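## Task

Pick up the small cardboard box from the desk and set it on a shelf at the far end of the aisle (either side is fine). It must rest on the shelf surface itself, not on top of a carton, and must stay there without the robot holding it. If the robot falls over or is left tilted, the task fails.

## Robot and tools

ROBOT. A Hello Robot Stretch 3 with one arm: a two-wheeled base (0.33 m long, 0.34 m wide), a lift on a mast, and a telescoping arm that reaches out to the robot's RIGHT, ending in a wrist (yaw, pitch, roll) and a gripper. The base cannot slide sideways, so you drive the base to move the gripper forward or back. It turns on the spot about the point midway between the drive wheels, 0.05 m behind the front edge. With the arm retracted and the wrist folded, a turn sweeps a 0.28 m radius. An unfolded, level gripper reaches beyond that. Loose objects may occasionally get nudged by outside forces.

FRAMES. Base frame: origin on the floor between the drive wheels, x forward, y left, z up. hand_pose is reported in it, at the point where the closed fingertips meet. Odometry frame = base frame at the start of the scene. Heading is positive to the left, range -3.142 to 3.142. base_odometry counts wheel turns only, so slip looks like travel.

TOOL execute_actions {"actions": [...]}. Actions run in order. Each action is {"robot": ..., "steps": n, "until": ...}; steps is 1 to 450 control steps at 30 per second (default 1). {"steps": n} alone just waits. An empty list returns the current state and images. If any action is invalid or out of range, the whole call is rejected and nothing runs.
- "robot" is one command, a list of up to 8 commands run one after another, or {"stop": true} (brake everything and clear the queue). Within a queue, {"pause_s": s} waits up to 15 s.
- A command holds "base", "joints", and optionally "contact_limits"; base and joints start together. Motions keep going across later actions and while you think.
- base: exactly one key. {"translate_m": d} is a relative drive of d metres straight from where the base is when the command begins, forward positive, |d| at most 1. {"rotate_rad": a} is a relative turn on the spot, left/counter-clockwise positive, |a| at most 3.2.
- joints: absolute target values by name; unnamed joints keep their old targets. lift_m 0 to 1.1 (arm height); arm_m 0 to 0.52 (extension); wrist_yaw_rad -1.345 to 4.42 (0 along the arm, positive toward the front, 3.0 folded over the base); wrist_pitch_rad -1.57 to 0.451 (0 level, negative fingertips down); wrist_roll_rad -2.911 to 2.911 (0 fingers side by side); gripper_m -0.089 to 0.179 (larger is wider; the real fingertip gap is about 0.007 m smaller when nearly shut and 0.025 m smaller when wide open, and zero below 0.007); head_pan_rad -3.953 to 1.73 (0 ahead, positive left, -1.57 looks along the arm); head_tilt_rad -1.53 to 0.419 (negative looks down).
- contact_limits: {"arm_m": e}, effort percent 1 to 100 at which the arm stops (contact_stop); lower is gentler, too low stops immediately. It lasts until arm_m's next command.
- until: ends the action early. {"robot": {"status": "ended"}} fires once nothing reads moving and no queue runs (or at once if the command was refused). Other fields: e.g. {"lift_m": [">", 0.3], "base_status": ["!=", "moving"]}; numbers use =, !=, <, <=, >, >=, compared as printed. {"any": {"status": "ended"}} fires when any one motion ends.
- A new command takes effect immediately: named joints retarget, the rest of an older queue is discarded.

TOOL zoom_image {"camera": "head_camera"|"nav_camera"|"wrist_camera", "region": [x0, y0, x1, y1]} gives a sharper crop of that camera's latest image, pixels from the top-left, at most 504x504. head_camera and nav_camera are on the head (pan/tilt moves them); wrist_camera is on the gripper.

TOOL finished_scene {"scene": n} ends the current scene irreversibly and reports success; the next scene's task arrives in its result. Wait until all motion has ended first, since a final brake may stop things short.

RESULTS. base_status shows progress, e.g. moving (translate_m +0.1200 of +0.3000). joint_goals, joint_status, measured_speeds (units per second), and refusals/queue/queue_left. Status words: moving, done (within tolerance; don't wait for exact equality), off_target (stuck, still pushing), time_out, stopped, contact_stop (arm or lift hit something and went slack), torque_fault (a wrist servo shut off for 10 s and goes limp), not_commanded. Lines starting refused:, dropped: or replaced: explain problems, counting from 0. robot.on_its_own flags goals the robot changed itself, slack or off joints, loaded motors, and base lean. motor_effort is percent with a peak in brackets; positive pushes toward higher values. base_tilt in degrees (forward/right positive). lidar_m: 12 sectors of 30 degrees, first straight ahead, going counter-clockwise (4th left, 7th behind, 10th right), plane 0.17 m up. wrist_depth_mm and head_depth_mm: 7x7 grids of depth in mm.

SPEED. Full base speed (0.30 m/s, 1.9 rad/s) only with the arm stowed: lift_m under 0.30, arm_m under 0.03, wrist_yaw_rad over 2.54; otherwise 0.10 m/s and 0.63 rad/s. Faster finishes are better.

GRIPPING. Command gripper_m below the object's width to hold it; lower squeezes harder, but the stall guard eases off if overdone, so things may slip. Release by opening at least 0.02 beyond where the fingers made contact. Neither the reading nor done proves a hold; check the images.

SAFE WRIST MOVES. Fold (yaw 3.0) or unfold only with lift_m 0.32 to 0.95, wrist_pitch_rad -0.4 and roll near 0; once folded the lift may drop to 0.25. If yaw goes below -0.4, keep pitch at -0.5 or lower.

AVOID. Pushing the arm into something rigid with the gripper above about 0.45 m, repeated pushes after a contact_stop, driving while the gripper holds or presses on something fixed, and snagging furniture (especially reversing) can tip the robot. If it leans, reverse the last move in small steps, free the gripper, and lower lift_m to about 0.2. Also avoid dropping, slamming, or pressing hard on objects, and long wrist strain that causes torque faults.

Each tool is called after ">>>" as name(argument=value, ...), one argument or row to a line, values as JSON.

## Session

>>> execute_actions(
  actions=[],
)

Scene clock: 0.00 s.
robot.base_odometry: x=+0.000 y=+0.000 heading=+0.000 (m, m, rad; robot's odometry frame)
robot.turned_by_wheels: +0.000 (rad since the last result)
robot.turned_by_imu: +0.000 (rad since the last result)
robot.base_tilt: forward=+2.0 right=+0.0 (deg)
robot.lidar_m: 1.78 1.78 2.08 1.77 2.00 2.26 1.99 1.99 0.80 0.91 0.71 0.80
robot.head_depth_mm: 1907 1926 1950 1947 2006 2021 1944 / 1837 1861 1889 1927 1953 1966 1972 / 1796 1826 1832 1862 1884 1905 1921 / 1738 1757 1770 1800 1851 1843 1840 / 1682 1721 1739 1750 1776 1788 1822 / 1641 1671 1681 1692 1734 1735 1770 / 1588 1607 1628 1648 1676 1708 1711
robot.base_status: not_commanded
robot.joint_positions: lift_m=+0.570 arm_m=-0.001 wrist_yaw_rad=+3.011 wrist_pitch_rad=-0.584 wrist_roll_rad=+0.000 gripper_m=+0.037 head_pan_rad=-0.007 head_tilt_rad=-0.004
robot.joint_goals: lift_m=+0.570 arm_m=-0.001 wrist_yaw_rad=+3.011 wrist_pitch_rad=-0.584 wrist_roll_rad=+0.000 gripper_m=+0.037 head_pan_rad=-0.007 head_tilt_rad=-0.004
robot.joint_status: lift_m=not_commanded arm_m=not_commanded wrist_yaw_rad=not_commanded wrist_pitch_rad=not_commanded wrist_roll_rad=not_commanded gripper_m=not_commanded head_pan_rad=not_commanded head_tilt_rad=not_commanded
robot.measured_speeds: translate_m=+0.000 rotate_rad=+0.000 lift_m=+0.000 arm_m=+0.000 wrist_yaw_rad=+0.000 wrist_pitch_rad=+0.000 wrist_roll_rad=+0.000 head_pan_rad=+0.000 head_tilt_rad=+0.000
robot: refusals=0 queue=idle queue_left=0
robot.motor_effort: left_wheel=+0 right_wheel=+0 lift_m=+21 arm_m=+0 wrist_yaw_rad=+0 wrist_pitch_rad=+5 wrist_roll_rad=+0 gripper_m=+0 head_pan_rad=+0 head_tilt_rad=+3 (%)
robot.hand_pose: x=+0.0049 y=+0.0549 z=+0.5473 quat_wxyz=(+0.248, +0.689, +0.159, +0.663) (m; robot's base frame)
robot.wrist_depth_mm: - - - - - - - / - - - - - - - / - - - - - - - / 843 859 952 979 - - - / 746 769 - 831 892 905 929 / 646 678 701 714 777 793 815 / 606 627 - 668 680 713 729
pictures: head_camera (sideways: a quarter turn clockwise sets it upright), nav_camera (sideways: a quarter turn counterclockwise sets it upright), wrist_camera
Images, in order (width x height): head_camera 896x504, nav_camera 672x504, wrist_camera 644x364.

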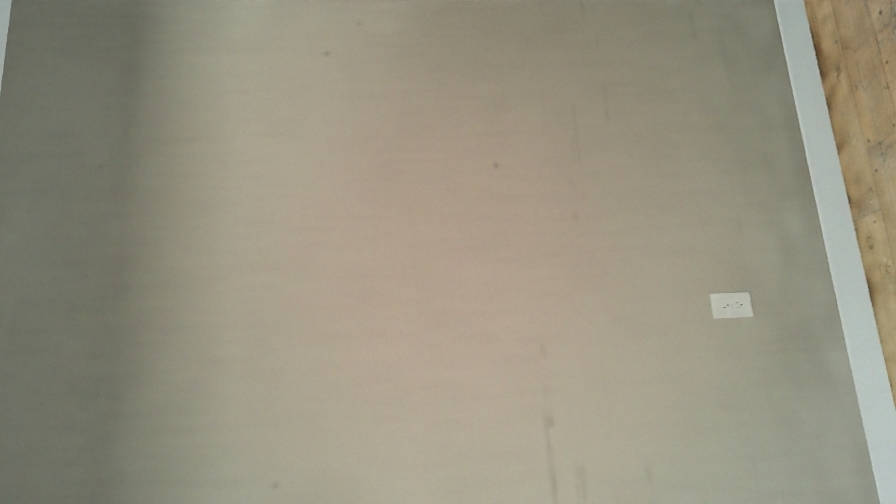

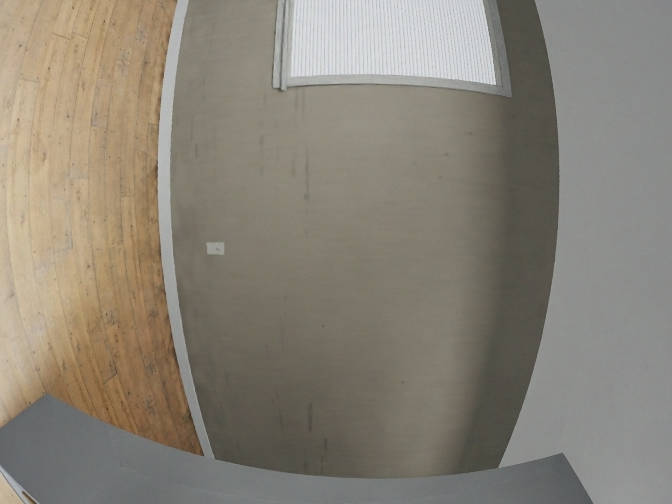

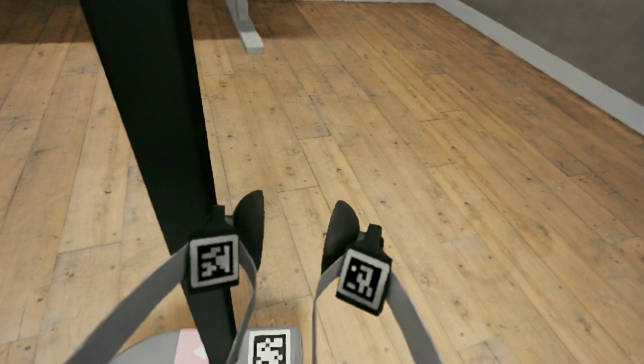

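>>> execute_actions(
  actions=[
    {"robot": {"joints": {"head_pan_rad": 1.5, "head_tilt_rad": -0.4}}, "steps": 450, "until": {"robot": {"status": "ended"}}},
  ],
)

>>> execute_actions(
  actions=[
    {"robot": {"joints": {"head_pan_rad": -1.57, "head_tilt_rad": -0.4}}, "steps": 450, "until": {"robot": {"status": "ended"}}},
  ],
)

>>> execute_actions(
  actions=[
    {"robot": {"joints": {"head_pan_rad": -3.14, "head_tilt_rad": -0.4}}, "steps": 450, "until": {"robot": {"status": "ended"}}},
  ],
)

Scene clock: 1.67 s.
robot.base_odometry: x=+0.000 y=+0.000 heading=+0.000 (m, m, rad; robot's odometry frame)
robot.turned_by_wheels: +0.000 (rad since the last result)
robot.turned_by_imu: +0.000 (rad since the last result)
robot.base_tilt: forward=+2.0 right=+0.1 (deg)
robot.lidar_m: 1.78 1.78 2.08 1.77 2.01 2.27 1.99 2.00 0.80 0.91 0.72 0.80
robot.head_depth_mm: 2243 2441 2679 2732 2052 1597 1320 / 2161 2352 2582 2732 2070 1626 1312 / 2075 2239 2475 2609 2078 1618 1334 / 1995 2159 2358 2541 2084 1618 1332 / 1923 2087 2226 2453 2044 1643 1346 / 1879 2003 2092 2374 2125 1643 1346 / 1814 1946 2061 2278 2127 1669 1355
robot.base_status: not_commanded
robot.joint_positions: lift_m=+0.570 arm_m=-0.001 wrist_yaw_rad=+3.011 wrist_pitch_rad=-0.584 wrist_roll_rad=+0.000 gripper_m=+0.037 head_pan_rad=+1.493 head_tilt_rad=-0.395
robot.joint_goals: lift_m=+0.570 arm_m=-0.001 wrist_yaw_rad=+3.011 wrist_pitch_rad=-0.584 wrist_roll_rad=+0.000 gripper_m=+0.037 head_pan_rad=+1.500 head_tilt_rad=-0.400
robot.joint_status: lift_m=not_commanded arm_m=not_commanded wrist_yaw_rad=not_commanded wrist_pitch_rad=not_commanded wrist_roll_rad=not_commanded gripper_m=not_commanded head_pan_rad=done head_tilt_rad=done
robot.measured_speeds: translate_m=+0.000 rotate_rad=+0.000 lift_m=+0.000 arm_m=+0.000 wrist_yaw_rad=+0.000 wrist_pitch_rad=+0.000 wrist_roll_rad=+0.000 head_pan_rad=+0.000 head_tilt_rad=+0.000
robot: refusals=0 queue=done queue_left=0
robot.motor_effort: left_wheel=+0(0) right_wheel=+0(0) lift_m=+22(21) arm_m=+0(0) wrist_yaw_rad=+1(1) wrist_pitch_rad=+5(5) wrist_roll_rad=+0(0) gripper_m=+0(0) head_pan_rad=+2(31) head_tilt_rad=-4(32) (%)
robot.hand_pose: x=+0.0049 y=+0.0549 z=+0.5473 quat_wxyz=(+0.248, +0.689, +0.159, +0.663) (m; robot's base frame)
robot.wrist_depth_mm: - - - - - - - / - - - - - - - / - - - - - - - / 840 889 928 955 - - - / 751 768 - 834 900 925 984 / 662 688 707 728 787 779 819 / 605 643 - 668 677 690 731
pictures: head_camera (sideways: a quarter turn clockwise sets it upright), nav_camera (sideways: a quarter turn counterclockwise sets it upright), wrist_camera
camera_calibration (this result's frames):
head_camera: T_world_to_cam=[[-0.0473244, -0.441521, -0.896002, 1.18742], [-0.995824, 0.0909616, 0.00777374, -0.0045541], [0.0780695, 0.892628, -0.443982, 0.538911], [0, 0, 0, 1]] pos_world=[0.00958652, 0.04364, 1.30324]
nav_camera: T_world_to_cam=[[0.0139878, 0.455398, 0.890178, -1.12208], [0.999767, 0.00828987, -0.0199507, 0.0706097], [-0.016465, 0.89025, -0.455175, 0.5388], [0, 0, 0, 1]] pos_world=[-0.0460264, 0.0307419, 1.24551]
wrist_camera: T_world_to_cam=[[0.990199, -0.0533012, 0.129096, -0.0862826], [0.0507627, -0.723757, -0.688185, 0.443392], [0.130115, 0.687993, -0.713957, 0.514895], [0, 0, 0, 1]] pos_world=[-0.00406667, -0.0379352, 0.683888]
Images, in order (width x height): head_camera 896x504, nav_camera 672x504, wrist_camera 644x364.

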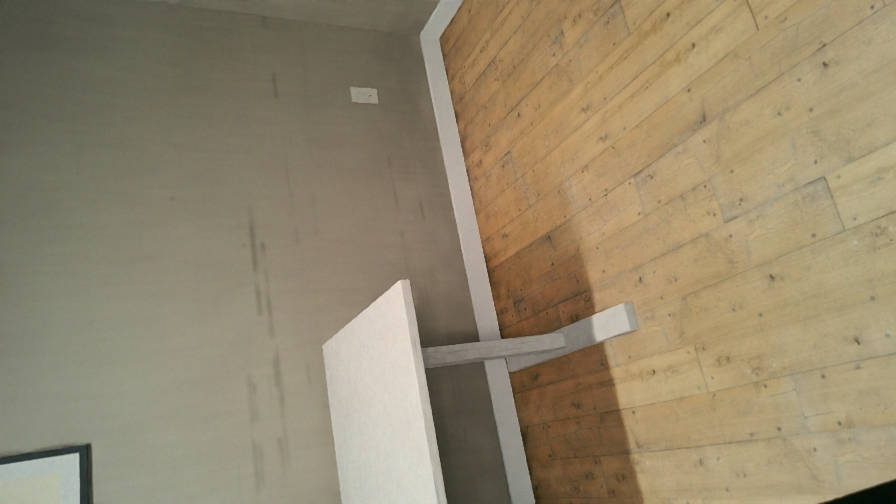

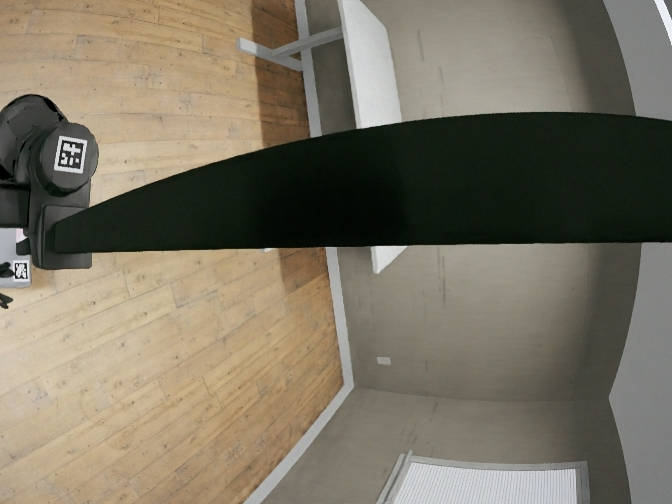

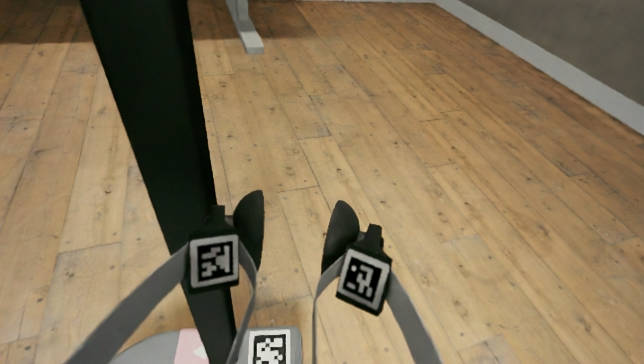

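Scene clock: 3.77 s.
robot.base_odometry: x=+0.000 y=+0.000 heading=+0.000 (m, m, rad; robot's odometry frame)
robot.turned_by_wheels: +0.000 (rad since the last result)
robot.turned_by_imu: +0.000 (rad since the last result)
robot.base_tilt: forward=+2.0 right=+0.1 (deg)
robot.lidar_m: 1.78 1.78 2.08 1.77 2.01 2.27 1.99 1.99 0.80 0.91 0.72 0.80
robot.head_depth_mm: 754 702 753 825 917 1046 1211 / 1422 1553 1134 1096 1098 1215 1224 / 1394 1518 1568 1338 1530 1515 1320 / 1405 1532 2237 2263 1975 1618 1334 / 2159 2336 2574 2694 2092 1639 1342 / 2102 2317 2480 2660 2141 1636 1338 / 2099 2201 2346 1883 1681 1299 1185
robot.base_status: not_commanded
robot.joint_positions: lift_m=+0.570 arm_m=-0.001 wrist_yaw_rad=+3.011 wrist_pitch_rad=-0.584 wrist_roll_rad=+0.000 gripper_m=+0.037 head_pan_rad=-1.563 head_tilt_rad=-0.395
robot.joint_goals: lift_m=+0.570 arm_m=-0.001 wrist_yaw_rad=+3.011 wrist_pitch_rad=-0.584 wrist_roll_rad=+0.000 gripper_m=+0.037 head_pan_rad=-1.570 head_tilt_rad=-0.400
robot.joint_status: lift_m=not_commanded arm_m=not_commanded wrist_yaw_rad=not_commanded wrist_pitch_rad=not_commanded wrist_roll_rad=not_commanded gripper_m=not_commanded head_pan_rad=done head_tilt_rad=done
robot.measured_speeds: translate_m=+0.000 rotate_rad=+0.000 lift_m=+0.000 arm_m=+0.000 wrist_yaw_rad=+0.000 wrist_pitch_rad=+0.000 wrist_roll_rad=+0.000 head_pan_rad=+0.000 head_tilt_rad=+0.000
robot: refusals=0 queue=done queue_left=0
robot.motor_effort: left_wheel=+0(0) right_wheel=+0(0) lift_m=+22(21) arm_m=-1(0) wrist_yaw_rad=+0(0) wrist_pitch_rad=+5(5) wrist_roll_rad=+0(0) gripper_m=-1(0) head_pan_rad=-3(34) head_tilt_rad=-3(2) (%)
robot.hand_pose: x=+0.0049 y=+0.0549 z=+0.5473 quat_wxyz=(+0.248, +0.689, +0.159, +0.663) (m; robot's base frame)
robot.wrist_depth_mm: - - - - - - - / - - - - - - - / - - - - - - - / 831 896 947 953 - - - / 762 765 - 845 866 909 915 / 662 683 704 734 778 804 812 / 605 637 - 676 690 715 735
pictures: head_camera (sideways: a quarter turn clockwise sets it upright), nav_camera (sideways: a quarter turn counterclockwise sets it upright), wrist_camera
camera_calibration (this result's frames):
head_camera: T_world_to_cam=[[0.00919378, 0.444124, -0.895918, 1.18697], [0.999957, -0.00502328, 0.00777127, -0.0167252], [-0.00104904, -0.895951, -0.444151, 0.539614], [0, 0, 0, 1]] pos_world=[0.00637781, -0.0437784, 1.30323]
nav_camera: T_world_to_cam=[[0.0252123, -0.455082, 0.890092, -1.12204], [-0.995353, -0.0941974, -0.019967, 0.0828011], [0.092931, -0.885453, -0.455343, 0.538351], [0, 0, 0, 1]] pos_world=[0.0606761, -0.0261366, 1.24551]
wrist_camera: T_world_to_cam=[[0.990198, -0.0533012, 0.129097, -0.0862828], [0.0507628, -0.723757, -0.688185, 0.443392], [0.130116, 0.687993, -0.713957, 0.514895], [0, 0, 0, 1]] pos_world=[-0.00406667, -0.0379352, 0.683888]
Images, in order (width x height): head_camera 896x504, nav_camera 672x504, wrist_camera 644x364.

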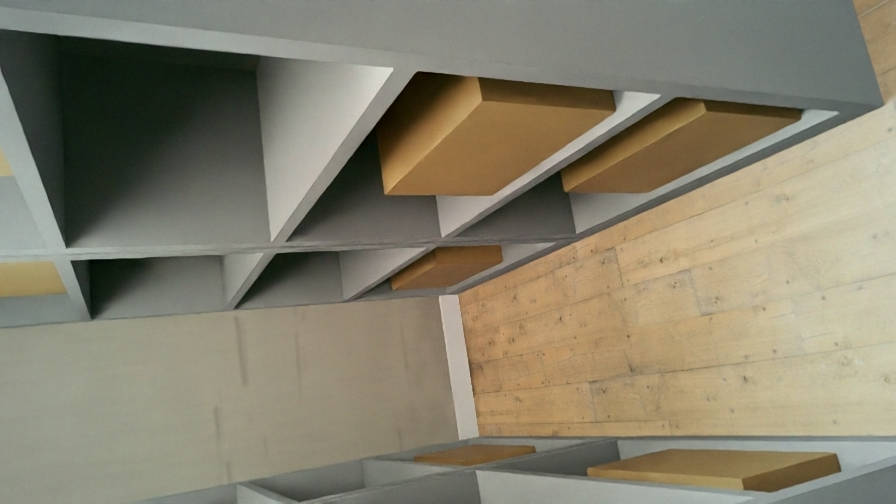

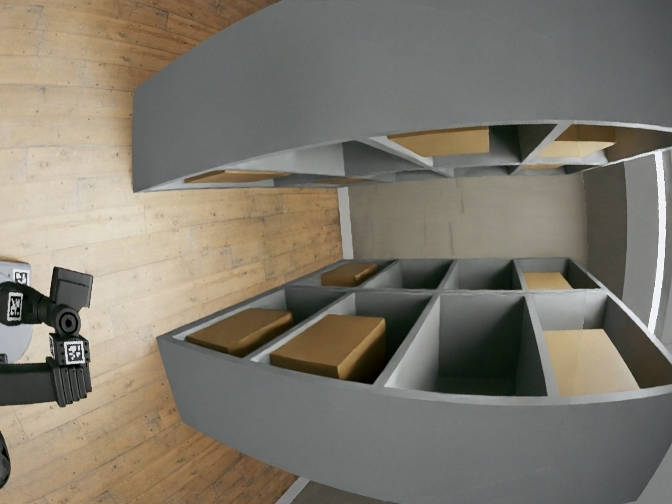

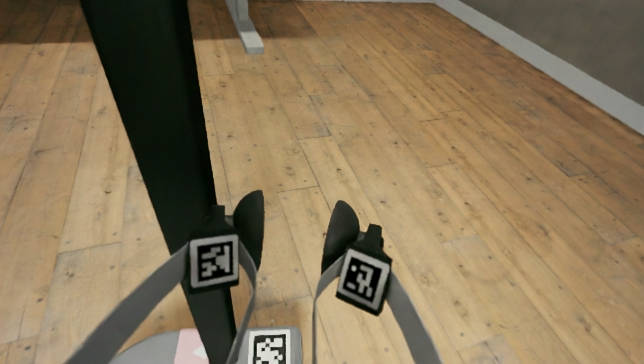

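Scene clock: 5.13 s.
robot.base_odometry: x=+0.000 y=+0.000 heading=+0.000 (m, m, rad; robot's odometry frame)
robot.turned_by_wheels: +0.000 (rad since the last result)
robot.turned_by_imu: +0.000 (rad since the last result)
robot.base_tilt: forward=+2.0 right=+0.1 (deg)
robot.lidar_m: 1.77 1.78 2.08 1.78 2.00 2.27 1.99 1.99 0.80 0.91 0.71 0.80
robot.head_depth_mm: 1875 2044 2267 2435 2057 1601 1316 / 1829 1992 2169 2416 2047 1615 1315 / 1777 1934 2082 2319 2085 1619 1337 / 1716 1886 2020 2234 2082 1617 1327 / 1687 1833 1988 2189 2107 1626 1340 / 1661 1774 1927 2119 2124 1637 1353 / 1629 1764 1886 2055 2131 1664 1347
robot.base_status: not_commanded
robot.joint_positions: lift_m=+0.570 arm_m=-0.001 wrist_yaw_rad=+3.011 wrist_pitch_rad=-0.584 wrist_roll_rad=+0.000 gripper_m=+0.037 head_pan_rad=-3.133 head_tilt_rad=-0.395
robot.joint_goals: lift_m=+0.570 arm_m=-0.001 wrist_yaw_rad=+3.011 wrist_pitch_rad=-0.584 wrist_roll_rad=+0.000 gripper_m=+0.037 head_pan_rad=-3.140 head_tilt_rad=-0.400
robot.joint_status: lift_m=not_commanded arm_m=not_commanded wrist_yaw_rad=not_commanded wrist_pitch_rad=not_commanded wrist_roll_rad=not_commanded gripper_m=not_commanded head_pan_rad=done head_tilt_rad=done
robot.measured_speeds: translate_m=+0.000 rotate_rad=+0.000 lift_m=+0.000 arm_m=+0.000 wrist_yaw_rad=+0.000 wrist_pitch_rad=+0.000 wrist_roll_rad=+0.000 head_pan_rad=+0.000 head_tilt_rad=+0.000
robot: refusals=0 queue=done queue_left=0
robot.motor_effort: left_wheel=-1(0) right_wheel=+0(0) lift_m=+21(21) arm_m=+0(0) wrist_yaw_rad=+1(0) wrist_pitch_rad=+5(5) wrist_roll_rad=+0(0) gripper_m=-1(0) head_pan_rad=-3(32) head_tilt_rad=-3(2) (%)
robot.hand_pose: x=+0.0049 y=+0.0549 z=+0.5473 quat_wxyz=(+0.248, +0.689, +0.159, +0.663) (m; robot's base frame)
robot.wrist_depth_mm: - - - - - - - / - - - - - - - / - - - - - - - / 860 874 956 938 - - - / 753 775 - 835 847 890 954 / 667 682 714 722 776 790 828 / 610 638 - 668 680 700 750
pictures: head_camera (sideways: a quarter turn clockwise sets it upright), nav_camera (sideways: a quarter turn counterclockwise sets it upright), wrist_camera
camera_calibration (this result's frames):
head_camera: T_world_to_cam=[[0.44416, -0.00884353, -0.895904, 1.1843], [-0.00423551, -0.999961, 0.00777086, -0.0105991], [-0.895938, 0.000343107, -0.44418, 0.54511], [0, 0, 0, 1]] pos_world=[-0.0376782, -0.000312291, 1.30323]
nav_camera: T_world_to_cam=[[-0.455091, -0.0255712, 0.890078, -1.11909], [-0.0949812, 0.995279, -0.0199697, 0.0773124], [-0.885365, -0.0936287, -0.455371, 0.544355], [0, 0, 0, 1]] pos_world=[-0.0199917, -0.0545966, 1.2455]
wrist_camera: T_world_to_cam=[[0.990199, -0.0533013, 0.129096, -0.0862827], [0.0507626, -0.723757, -0.688185, 0.443392], [0.130116, 0.687993, -0.713958, 0.514895], [0, 0, 0, 1]] pos_world=[-0.00406666, -0.0379352, 0.683888]
Images, in order (width x height): head_camera 896x504, nav_camera 672x504, wrist_camera 644x364.

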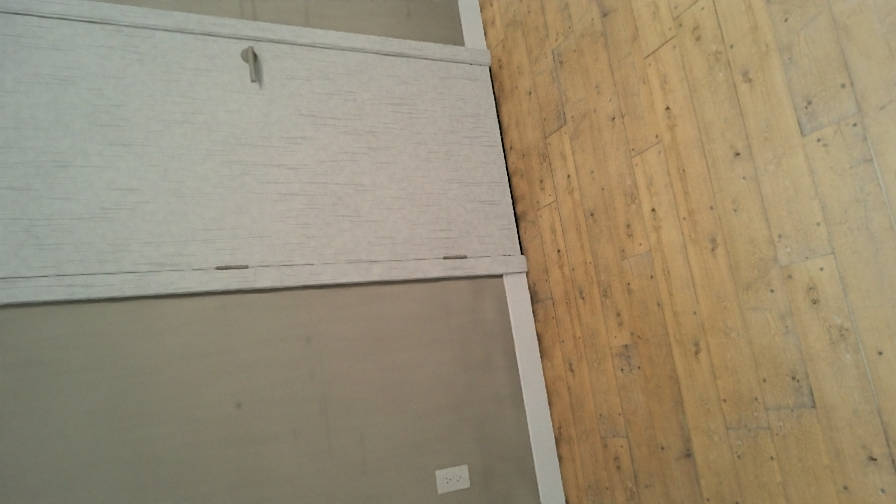

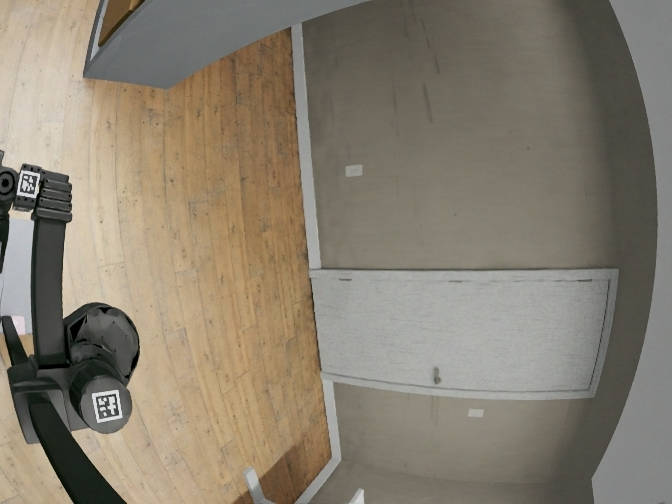

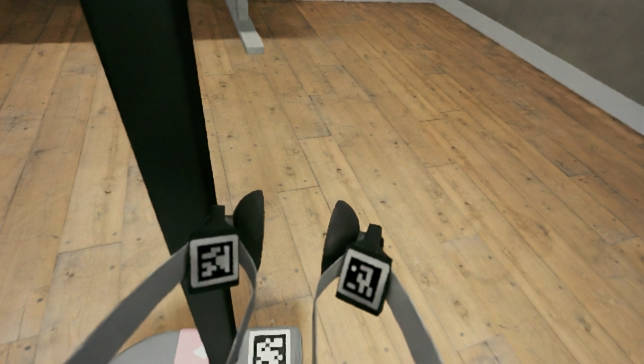

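>>> execute_actions(
  actions=[
    {"robot": {"joints": {"head_pan_rad": 0.0, "head_tilt_rad": -0.4, "lift_m": 0.27, "wrist_pitch_rad": -0.4}}, "steps": 450, "until": {"robot": {"status": "ended"}}},
    {"robot": {"base": {"rotate_rad": 1.8}}, "steps": 450, "until": {"robot": {"status": "ended"}}},
  ],
)

Scene clock: 11.20 s.
robot.base_odometry: x=+0.000 y=+0.000 heading=+1.800 (m, m, rad; robot's odometry frame)
robot.turned_by_wheels: +1.800 (rad since the last result)
robot.turned_by_imu: +1.820 (rad since the last result)
robot.base_tilt: forward=+2.1 right=+0.0 (deg)
robot.lidar_m: 1.78 2.00 2.06 1.99 1.01 0.80 0.97 0.71 0.95 1.78 1.83 2.32
robot.head_depth_mm: 1907 2061 2271 2469 2052 1590 1305 / 1920 2077 2232 2445 2073 1622 1321 / 1904 2037 2132 2446 2056 1614 1319 / 1874 2028 2141 2434 2107 1633 1325 / 1835 1994 2118 2426 2117 1626 1332 / 1856 2015 2108 2418 2097 1639 1340 / 1846 2016 2069 2395 2145 1659 1356
robot.base_status: done (rotate_rad +1.7999 of +1.8000)
robot.joint_positions: lift_m=+0.270 arm_m=-0.001 wrist_yaw_rad=+3.011 wrist_pitch_rad=-0.419 wrist_roll_rad=+0.000 gripper_m=+0.037 head_pan_rad=-0.007 head_tilt_rad=-0.396
robot.joint_goals: lift_m=+0.270 arm_m=-0.001 wrist_yaw_rad=+3.011 wrist_pitch_rad=-0.400 wrist_roll_rad=+0.000 gripper_m=+0.037 head_pan_rad=+0.000 head_tilt_rad=-0.400
robot.joint_status: lift_m=done arm_m=not_commanded wrist_yaw_rad=not_commanded wrist_pitch_rad=done wrist_roll_rad=not_commanded gripper_m=not_commanded head_pan_rad=done head_tilt_rad=done
robot.measured_speeds: translate_m=+0.000 rotate_rad=+0.000 lift_m=+0.000 arm_m=+0.000 wrist_yaw_rad=+0.000 wrist_pitch_rad=+0.000 wrist_roll_rad=+0.000 head_pan_rad=+0.000 head_tilt_rad=+0.000
robot: refusals=0 queue=done queue_left=0
robot.motor_effort: left_wheel=-4(14) right_wheel=+3(10) lift_m=+13(18) arm_m=+0(0) wrist_yaw_rad=+1(0) wrist_pitch_rad=+8(8) wrist_roll_rad=+0(0) gripper_m=+0(0) head_pan_rad=+3(32) head_tilt_rad=-4(7) (%)
robot.hand_pose: x=+0.0080 y=+0.0784 z=+0.2829 quat_wxyz=(+0.192, +0.699, +0.102, +0.681) (m; robot's base frame)
robot.wrist_depth_mm: - - - - - - - / 929 - - - - - - / 718 - 819 910 960 - - / 593 - 677 703 732 793 863 / 497 507 - 572 608 631 682 / 451 - - - 519 525 562 / - - - 423 436 453 472
pictures: head_camera (sideways: a quarter turn clockwise sets it upright), nav_camera (sideways: a quarter turn counterclockwise sets it upright), wrist_camera
camera_calibration (this result's frames):
head_camera: T_world_to_cam=[[-0.444424, 0.0158406, -0.895677, 1.18942], [0.0199871, 0.99977, 0.00776418, -0.0107381], [0.895594, -0.0144514, -0.444638, 0.534778], [0, 0, 0, 1]] pos_world=[0.0498784, -0.000377204, 1.3032]
nav_camera: T_world_to_cam=[[0.455892, 0.0183977, 0.889845, -1.12434], [0.0792848, -0.996651, -0.0200138, 0.0763067], [0.886497, 0.0796753, -0.455824, 0.534136], [0, 0, 0, 1]] pos_world=[0.0330195, 0.0541791, 1.24549]
wrist_camera: T_world_to_cam=[[0.98731, -0.0751857, 0.139879, -0.055241], [0.0668303, -0.602313, -0.795458, 0.298973], [0.144058, 0.794711, -0.589645, 0.26586], [0, 0, 0, 1]] pos_world=[-0.00373965, -0.0353597, 0.40231]
Images, in order (width x height): head_camera 896x504, nav_camera 672x504, wrist_camera 644x364.

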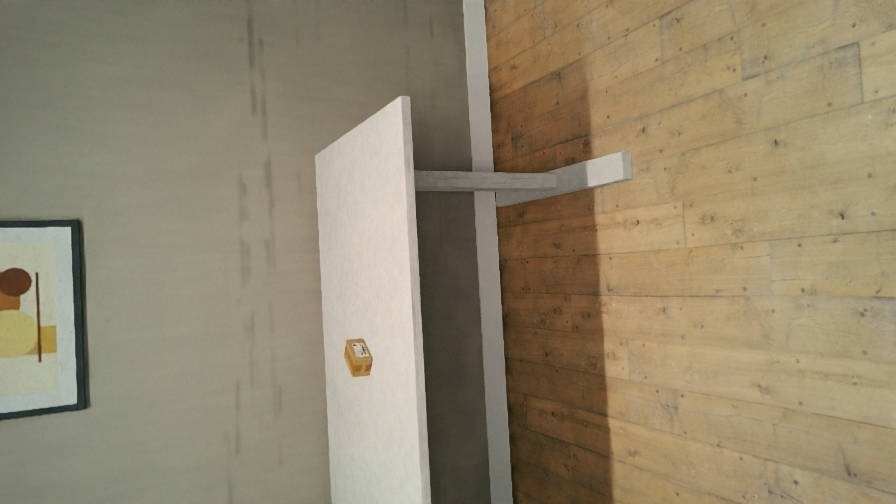

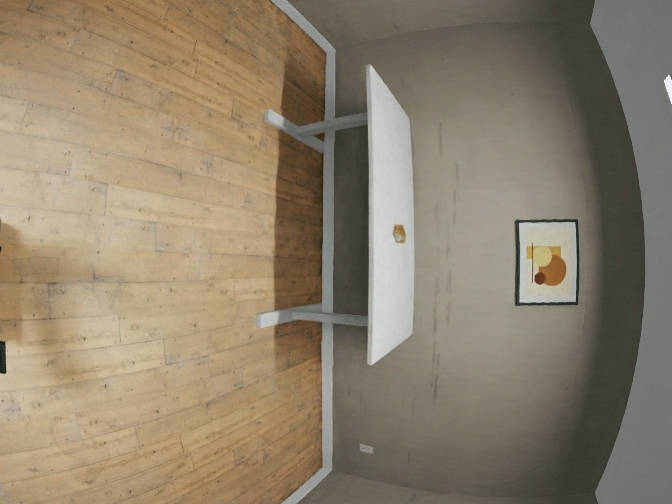

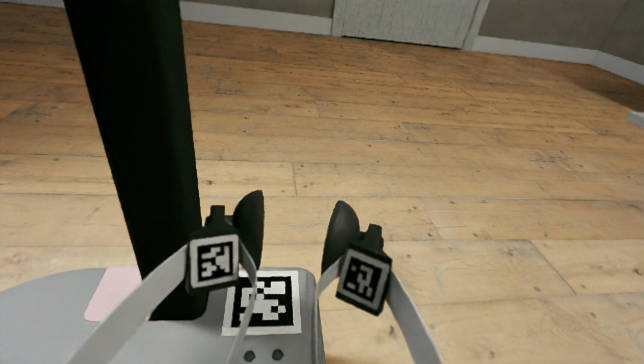

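>>> zoom_image(
  camera="head_camera",
  region=[280, 280, 440, 440],
)

Region (280, 280, 440, 440) of head_camera's 896x504 image, scaled by 3.150, with more detail than that image has.

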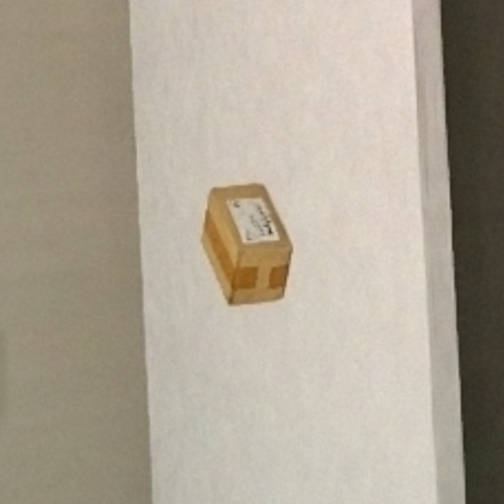

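>>> execute_actions(
  actions="[{\"robot\": [{\"base\": {\"rotate_rad\": 0.255}}, {\"base\": {\"translate_m\": 1.0}}, {\"base\": {\"translate_m\": 0.06}}, {\"base\": {\"rotate_rad\": 1.365}, \"joints\": {\"head_pan_rad\": -1.57, \"head_tilt_rad\": -0.75}}, {\"joints\": {\"lift_m\": 0.88}}, {\"joints\": {\"wrist_yaw_rad\": 0.0, \"gripper_m\": 0.15}}]}, \"steps\": 450, \"until\": {\"robot\": {\"status\": \"ended\"}}}, {\"steps\": 450, \"until\": {\"robot\": {\"status\": \"ended\"}}}]",
)


>>> execute_actions(
  actions=[
    {"robot": [{"base": {"rotate_rad": 0.255}}, {"base": {"translate_m": 1.0}}, {"base": {"translate_m": 0.06}}, {"base": {"rotate_rad": 1.365}, "joints": {"head_pan_rad": -1.57, "head_tilt_rad": -0.75}}, {"joints": {"lift_m": 0.88}}, {"joints": {"wrist_yaw_rad": 0.0, "gripper_m": 0.15}}], "steps": 450, "until": {"robot": {"status": "ended"}}},
    {"steps": 450, "until": {"robot": {"status": "ended"}}},
  ],
)

Scene clock: 32.47 s.
robot.base_odometry: x=-0.493 y=+0.938 heading=-2.864 (m, m, rad; robot's odometry frame)
robot.turned_by_wheels: +1.620 (rad since the last result)
robot.turned_by_imu: +1.640 (rad since the last result)
robot.base_tilt: forward=+2.0 right=+0.1 (deg)
robot.lidar_m: 1.73 1.81 1.78 1.73 1.79 2.08 2.01 1.67 0.87 1.19 1.02 1.04
robot.head_depth_mm: 1026 1140 950 774 - - - / 1023 1152 958 800 685 - 1092 / 1021 1150 964 802 - - 1098 / 1020 1150 972 786 693 1292 1133 / 1025 1150 976 809 693 1299 1136 / 1018 1144 979 793 694 1303 1140 / 1019 1147 988 794 697 1298 1143
robot.base_status: done (rotate_rad +1.3649 of +1.3650)
robot.joint_positions: lift_m=+0.880 arm_m=-0.001 wrist_yaw_rad=+0.003 wrist_pitch_rad=-0.418 wrist_roll_rad=+0.000 gripper_m=+0.150 head_pan_rad=-1.563 head_tilt_rad=-0.741
robot.joint_goals: lift_m=+0.880 arm_m=-0.001 wrist_yaw_rad=+0.000 wrist_pitch_rad=-0.400 wrist_roll_rad=+0.000 gripper_m=+0.150 head_pan_rad=-1.570 head_tilt_rad=-0.750
robot.joint_status: lift_m=done arm_m=not_commanded wrist_yaw_rad=done wrist_pitch_rad=done wrist_roll_rad=not_commanded gripper_m=done head_pan_rad=done head_tilt_rad=done
robot.measured_speeds: translate_m=+0.000 rotate_rad=+0.000 lift_m=+0.000 arm_m=+0.000 wrist_yaw_rad=+0.000 wrist_pitch_rad=+0.000 wrist_roll_rad=+0.000 head_pan_rad=+0.000 head_tilt_rad=+0.000
robot: refusals=0 queue=done queue_left=0
robot.motor_effort: left_wheel=-5(14) right_wheel=+3(10) lift_m=+29(30) arm_m=-1(0) wrist_yaw_rad=-4(3) wrist_pitch_rad=+7(8) wrist_roll_rad=+0(0) gripper_m=+0(100) head_pan_rad=-3(32) head_tilt_rad=-6(36) (%)
robot.hand_pose: x=-0.0209 y=-0.3683 z=+0.8922 quat_wxyz=(+0.692, +0.148, -0.691, -0.146) (m; robot's base frame)
robot.wrist_depth_mm: 810 859 851 866 835 841 816 / 685 741 840 893 905 903 898 / 529 555 599 656 719 773 989 / 434 453 483 496 541 585 628 / 368 381 397 420 441 472 497 / 299 321 338 351 372 399 403 / 275 282 293 305 313 320 347
pictures: head_camera (sideways: a quarter turn clockwise sets it upright), nav_camera (sideways: a quarter turn counterclockwise sets it upright), wrist_camera
camera_calibration (this result's frames):
head_camera: T_world_to_cam=[[0.0070773, 0.72177, -0.692097, 0.92127], [0.999971, -0.0070437, 0.00287989, -0.0103548], [-0.00279631, -0.692098, -0.721799, 0.900825], [0, 0, 0, 1]] pos_world=[0.0063534, -0.0415585, 1.28785]
nav_camera: T_world_to_cam=[[0.0273062, -0.73009, 0.682805, -0.85183], [-0.995462, -0.0821513, -0.0480307, 0.119322], [0.0911601, -0.678395, -0.72902, 0.89439], [0, 0, 0, 1]] pos_world=[0.0605082, -0.00536037, 1.23939]
wrist_camera: T_world_to_cam=[[-0.988521, -0.0569848, 0.139928, -0.180127], [-0.146531, 0.587295, -0.795998, 0.950653], [-0.036819, -0.807365, -0.588903, 0.389868], [0, 0, 0, 1]] pos_world=[-0.0244044, -0.253812, 1.01152]
Images, in order (width x height): head_camera 896x504, nav_camera 672x504, wrist_camera 644x364.

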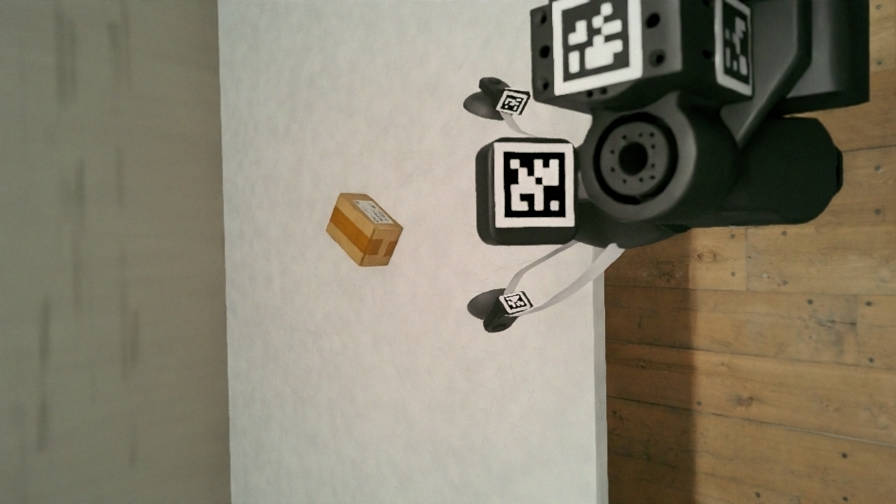

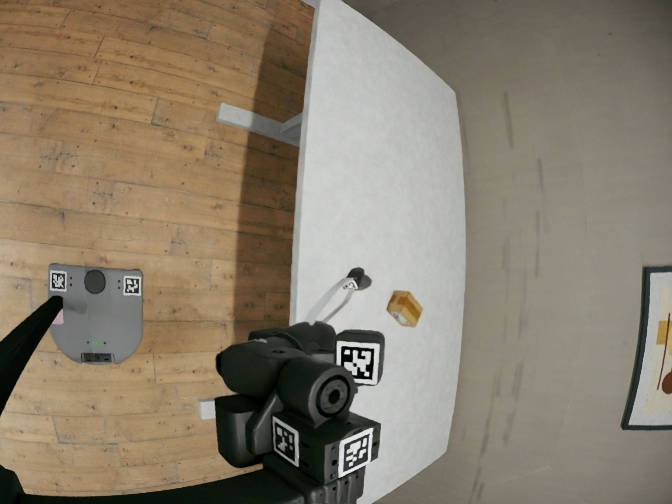

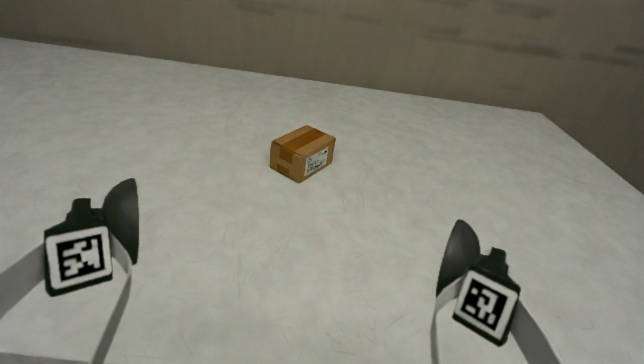

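>>> zoom_image(
  camera="head_camera",
  region=[300, 170, 420, 290],
)

Region (300, 170, 420, 290) of head_camera's 896x504 image, scaled by 4.200, with more detail than that image has.

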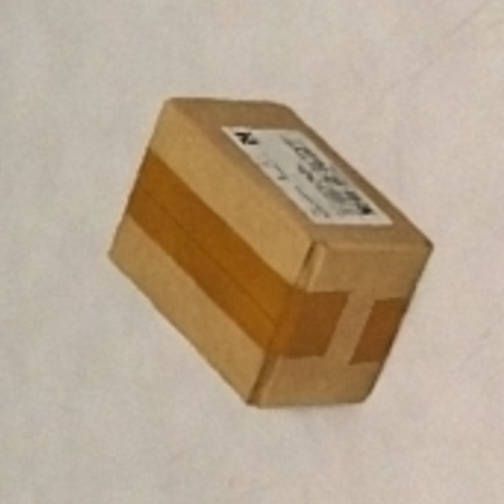

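>>> execute_actions(
  actions=[
    {"robot": [{"base": {"translate_m": 0.116}, "joints": {"wrist_pitch_rad": -0.5, "arm_m": 0.30}}, {"joints": {"wrist_yaw_rad": -0.61, "arm_m": 0.398, "lift_m": 0.85}}], "steps": 450, "until": {"robot": {"status": "ended"}}},
  ],
)

Scene clock: 39.13 s.
robot.base_odometry: x=-0.605 y=+0.906 heading=-2.864 (m, m, rad; robot's odometry frame)
robot.turned_by_wheels: +0.000 (rad since the last result)
robot.turned_by_imu: +0.001 (rad since the last result)
robot.base_tilt: forward=+2.0 right=+0.0 (deg)
robot.lidar_m: 1.62 1.69 1.78 1.72 1.80 2.20 2.13 1.67 0.94 1.19 0.94 1.70
robot.head_depth_mm: 1027 1140 1021 - 1383 1276 1130 / 1027 1126 850 779 688 1279 1131 / 1022 - 875 784 688 1279 1136 / 1025 1139 934 782 694 1289 1135 / 1023 1155 971 789 695 1296 1142 / 1019 1149 976 788 694 1299 1140 / 1018 1149 986 794 697 1309 1146
robot.base_status: done (translate_m +0.1160 of +0.1160)
robot.joint_positions: lift_m=+0.850 arm_m=+0.398 wrist_yaw_rad=-0.607 wrist_pitch_rad=-0.514 wrist_roll_rad=+0.000 gripper_m=+0.150 head_pan_rad=-1.563 head_tilt_rad=-0.741
robot.joint_goals: lift_m=+0.850 arm_m=+0.398 wrist_yaw_rad=-0.610 wrist_pitch_rad=-0.500 wrist_roll_rad=+0.000 gripper_m=+0.150 head_pan_rad=-1.570 head_tilt_rad=-0.750
robot.joint_status: lift_m=done arm_m=done wrist_yaw_rad=done wrist_pitch_rad=done wrist_roll_rad=not_commanded gripper_m=done head_pan_rad=done head_tilt_rad=done
robot.measured_speeds: translate_m=+0.000 rotate_rad=+0.000 lift_m=+0.000 arm_m=+0.000 wrist_yaw_rad=+0.000 wrist_pitch_rad=+0.000 wrist_roll_rad=+0.000 head_pan_rad=+0.000 head_tilt_rad=+0.000
robot: refusals=0 queue=done queue_left=0
robot.motor_effort: left_wheel=-4(6) right_wheel=+3(6) lift_m=+14(28) arm_m=+4(4) wrist_yaw_rad=-4(5) wrist_pitch_rad=+6(7) wrist_roll_rad=+0(0) gripper_m=+0(0) head_pan_rad=-3(4) head_tilt_rad=-6(5) (%)
robot.hand_pose: x=-0.1421 y=-0.7160 z=+0.8422 quat_wxyz=(+0.599, -0.033, -0.706, -0.376) (m; robot's base frame)
robot.wrist_depth_mm: 421 472 545 624 748 947 - / 457 494 554 601 656 - - / 398 418 444 470 509 532 - / 337 353 369 387 402 427 463 / - 303 312 328 346 368 387 / 244 262 262 274 293 315 322 / 228 235 205 208 260 261 279
pictures: head_camera (sideways: a quarter turn clockwise sets it upright), nav_camera (sideways: a quarter turn counterclockwise sets it upright), wrist_camera
camera_calibration (this result's frames):
head_camera: T_world_to_cam=[[0.00724353, 0.721768, -0.692097, 0.921269], [0.999969, -0.00727401, 0.00287989, -0.0103548], [-0.00295571, -0.692097, -0.721799, 0.900826], [0, 0, 0, 1]] pos_world=[0.00634383, -0.0415585, 1.28785]
nav_camera: T_world_to_cam=[[0.0271381, -0.730096, 0.682805, -0.851829], [-0.995481, -0.0819221, -0.0480307, 0.119322], [0.0910038, -0.678416, -0.72902, 0.894391], [0, 0, 0, 1]] pos_world=[0.060507, -0.0053729, 1.23939]
wrist_camera: T_world_to_cam=[[-0.850215, 0.509067, 0.13411, 0.117097], [0.258443, 0.625564, -0.736123, 1.13186], [-0.45863, -0.591202, -0.663429, 0.232796], [0, 0, 0, 1]] pos_world=[-0.0861969, -0.630032, 0.971928]
Images, in order (width x height): head_camera 896x504, nav_camera 672x504, wrist_camera 644x364.

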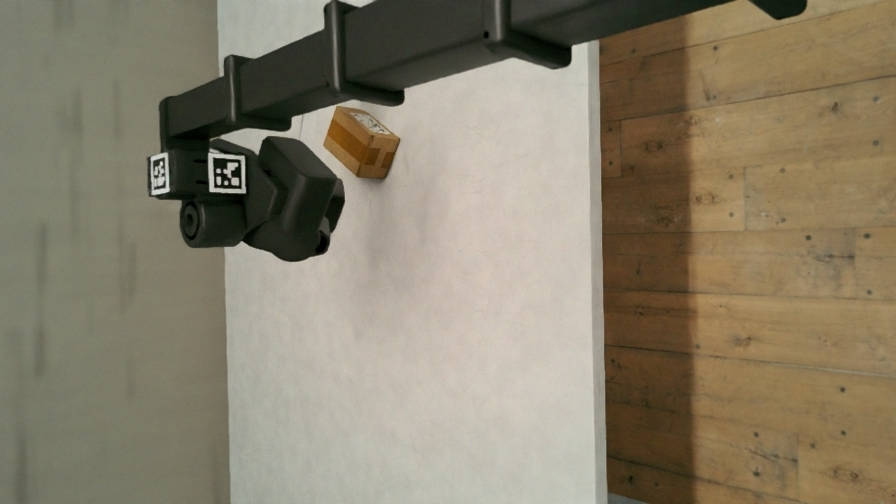

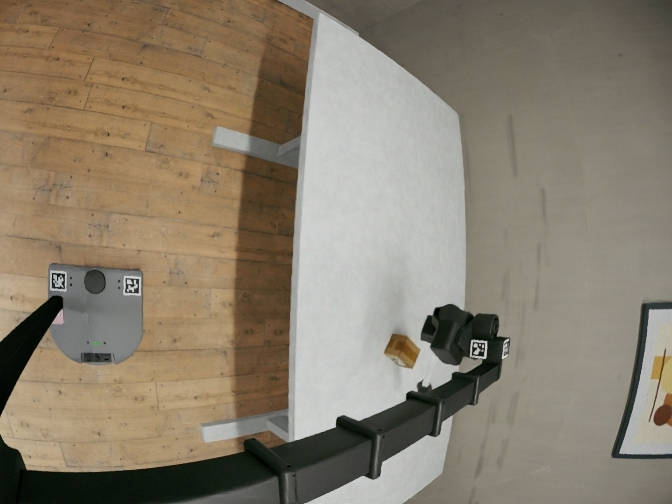

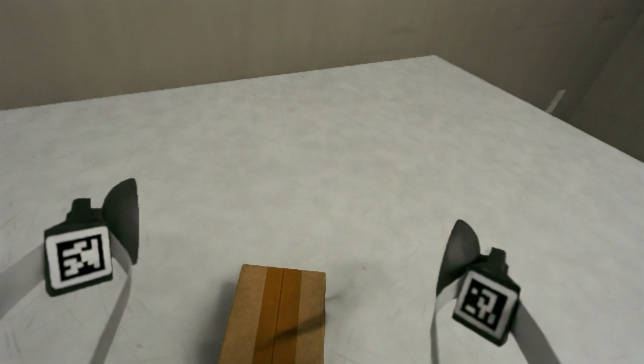

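>>> execute_actions(
  actions=[
    {"robot": {"joints": {"lift_m": 0.765}}, "steps": 450, "until": {"robot": {"status": "ended"}}},
  ],
)

Scene clock: 41.03 s.
robot.base_odometry: x=-0.605 y=+0.906 heading=-2.864 (m, m, rad; robot's odometry frame)
robot.turned_by_wheels: +0.000 (rad since the last result)
robot.turned_by_imu: +0.000 (rad since the last result)
robot.base_tilt: forward=+2.0 right=+0.1 (deg)
robot.lidar_m: 1.62 1.68 1.78 1.72 1.81 2.20 2.13 1.67 0.94 1.19 0.94 1.70
robot.head_depth_mm: 1031 1142 957 796 - - 1116 / 1028 1149 1030 770 687 1280 1131 / 1024 1154 - 772 689 1294 1127 / 1021 1150 1000 783 691 1288 1139 / 1027 1148 974 787 691 1297 1144 / 1018 1142 974 794 695 1309 1146 / 1023 1147 983 795 700 1308 1147
robot.base_status: done (translate_m +0.1160 of +0.1160)
robot.joint_positions: lift_m=+0.765 arm_m=+0.398 wrist_yaw_rad=-0.607 wrist_pitch_rad=-0.514 wrist_roll_rad=+0.000 gripper_m=+0.150 head_pan_rad=-1.563 head_tilt_rad=-0.741
robot.joint_goals: lift_m=+0.765 arm_m=+0.398 wrist_yaw_rad=-0.610 wrist_pitch_rad=-0.500 wrist_roll_rad=+0.000 gripper_m=+0.150 head_pan_rad=-1.570 head_tilt_rad=-0.750
robot.joint_status: lift_m=done arm_m=done wrist_yaw_rad=done wrist_pitch_rad=done wrist_roll_rad=not_commanded gripper_m=done head_pan_rad=done head_tilt_rad=done
robot.measured_speeds: translate_m=+0.000 rotate_rad=+0.000 lift_m=+0.000 arm_m=+0.000 wrist_yaw_rad=+0.000 wrist_pitch_rad=+0.000 wrist_roll_rad=+0.000 head_pan_rad=+0.000 head_tilt_rad=+0.000
robot: refusals=0 queue=done queue_left=0
robot.motor_effort: left_wheel=-5(4) right_wheel=+3(3) lift_m=+13(10) arm_m=+4(4) wrist_yaw_rad=-3(3) wrist_pitch_rad=+6(6) wrist_roll_rad=+0(0) gripper_m=+0(0) head_pan_rad=-4(3) head_tilt_rad=-6(6) (%)
robot.hand_pose: x=-0.1421 y=-0.7160 z=+0.7572 quat_wxyz=(+0.599, -0.033, -0.706, -0.376) (m; robot's base frame)
robot.wrist_depth_mm: 409 443 496 569 651 922 - / 326 344 372 398 445 483 - / 265 277 292 311 336 363 390 / 224 235 233 251 272 288 306 / - 201 152 154 228 245 251 / - 172 128 133 194 209 213 / 151 156 118 120 173 173 186
pictures: head_camera (sideways: a quarter turn clockwise sets it upright), nav_camera (sideways: a quarter turn counterclockwise sets it upright), wrist_camera
camera_calibration (this result's frames):
head_camera: T_world_to_cam=[[0.00724353, 0.721768, -0.692097, 0.921269], [0.999969, -0.00727401, 0.00287989, -0.0103548], [-0.0029557, -0.692097, -0.721798, 0.900826], [0, 0, 0, 1]] pos_world=[0.00634383, -0.0415585, 1.28785]
nav_camera: T_world_to_cam=[[0.0271381, -0.730096, 0.682805, -0.851829], [-0.995481, -0.0819221, -0.0480307, 0.119322], [0.0910038, -0.678416, -0.72902, 0.894391], [0, 0, 0, 1]] pos_world=[0.060507, -0.00537291, 1.23939]
wrist_camera: T_world_to_cam=[[-0.85021, 0.509076, 0.134109, 0.128505], [0.258461, 0.625574, -0.736108, 1.06928], [-0.45863, -0.591184, -0.663445, 0.176423], [0, 0, 0, 1]] pos_world=[-0.0861979, -0.630034, 0.886919]
Images, in order (width x height): head_camera 896x504, nav_camera 672x504, wrist_camera 644x364.

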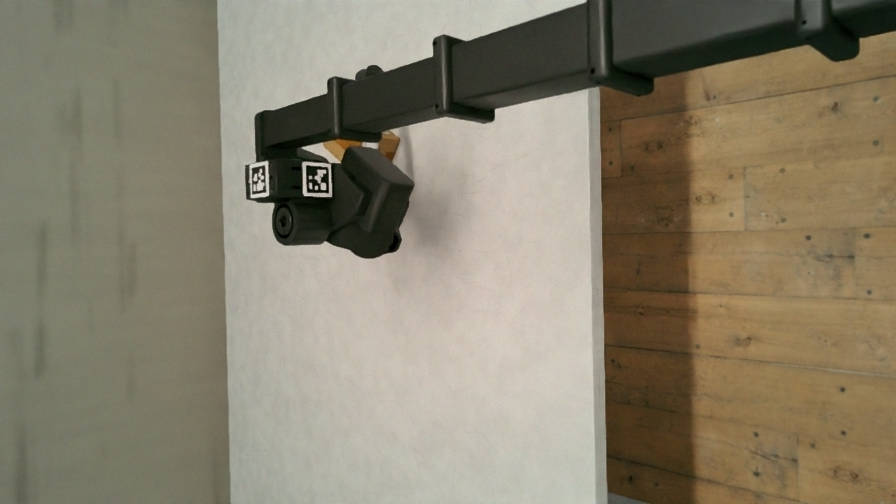

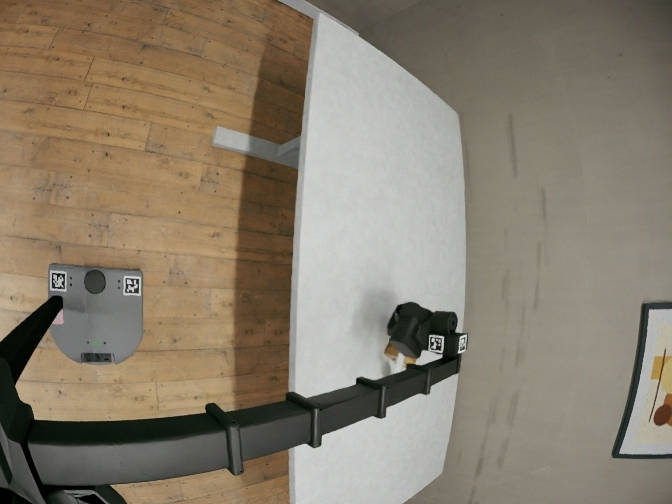

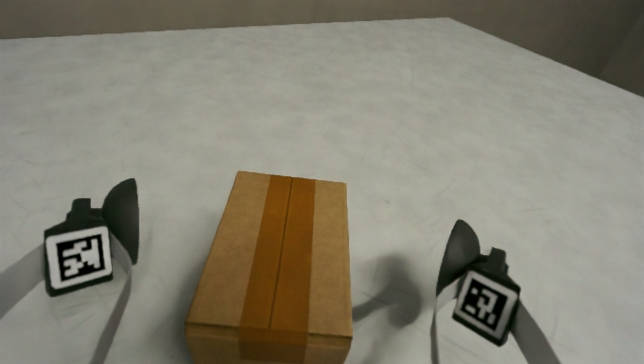

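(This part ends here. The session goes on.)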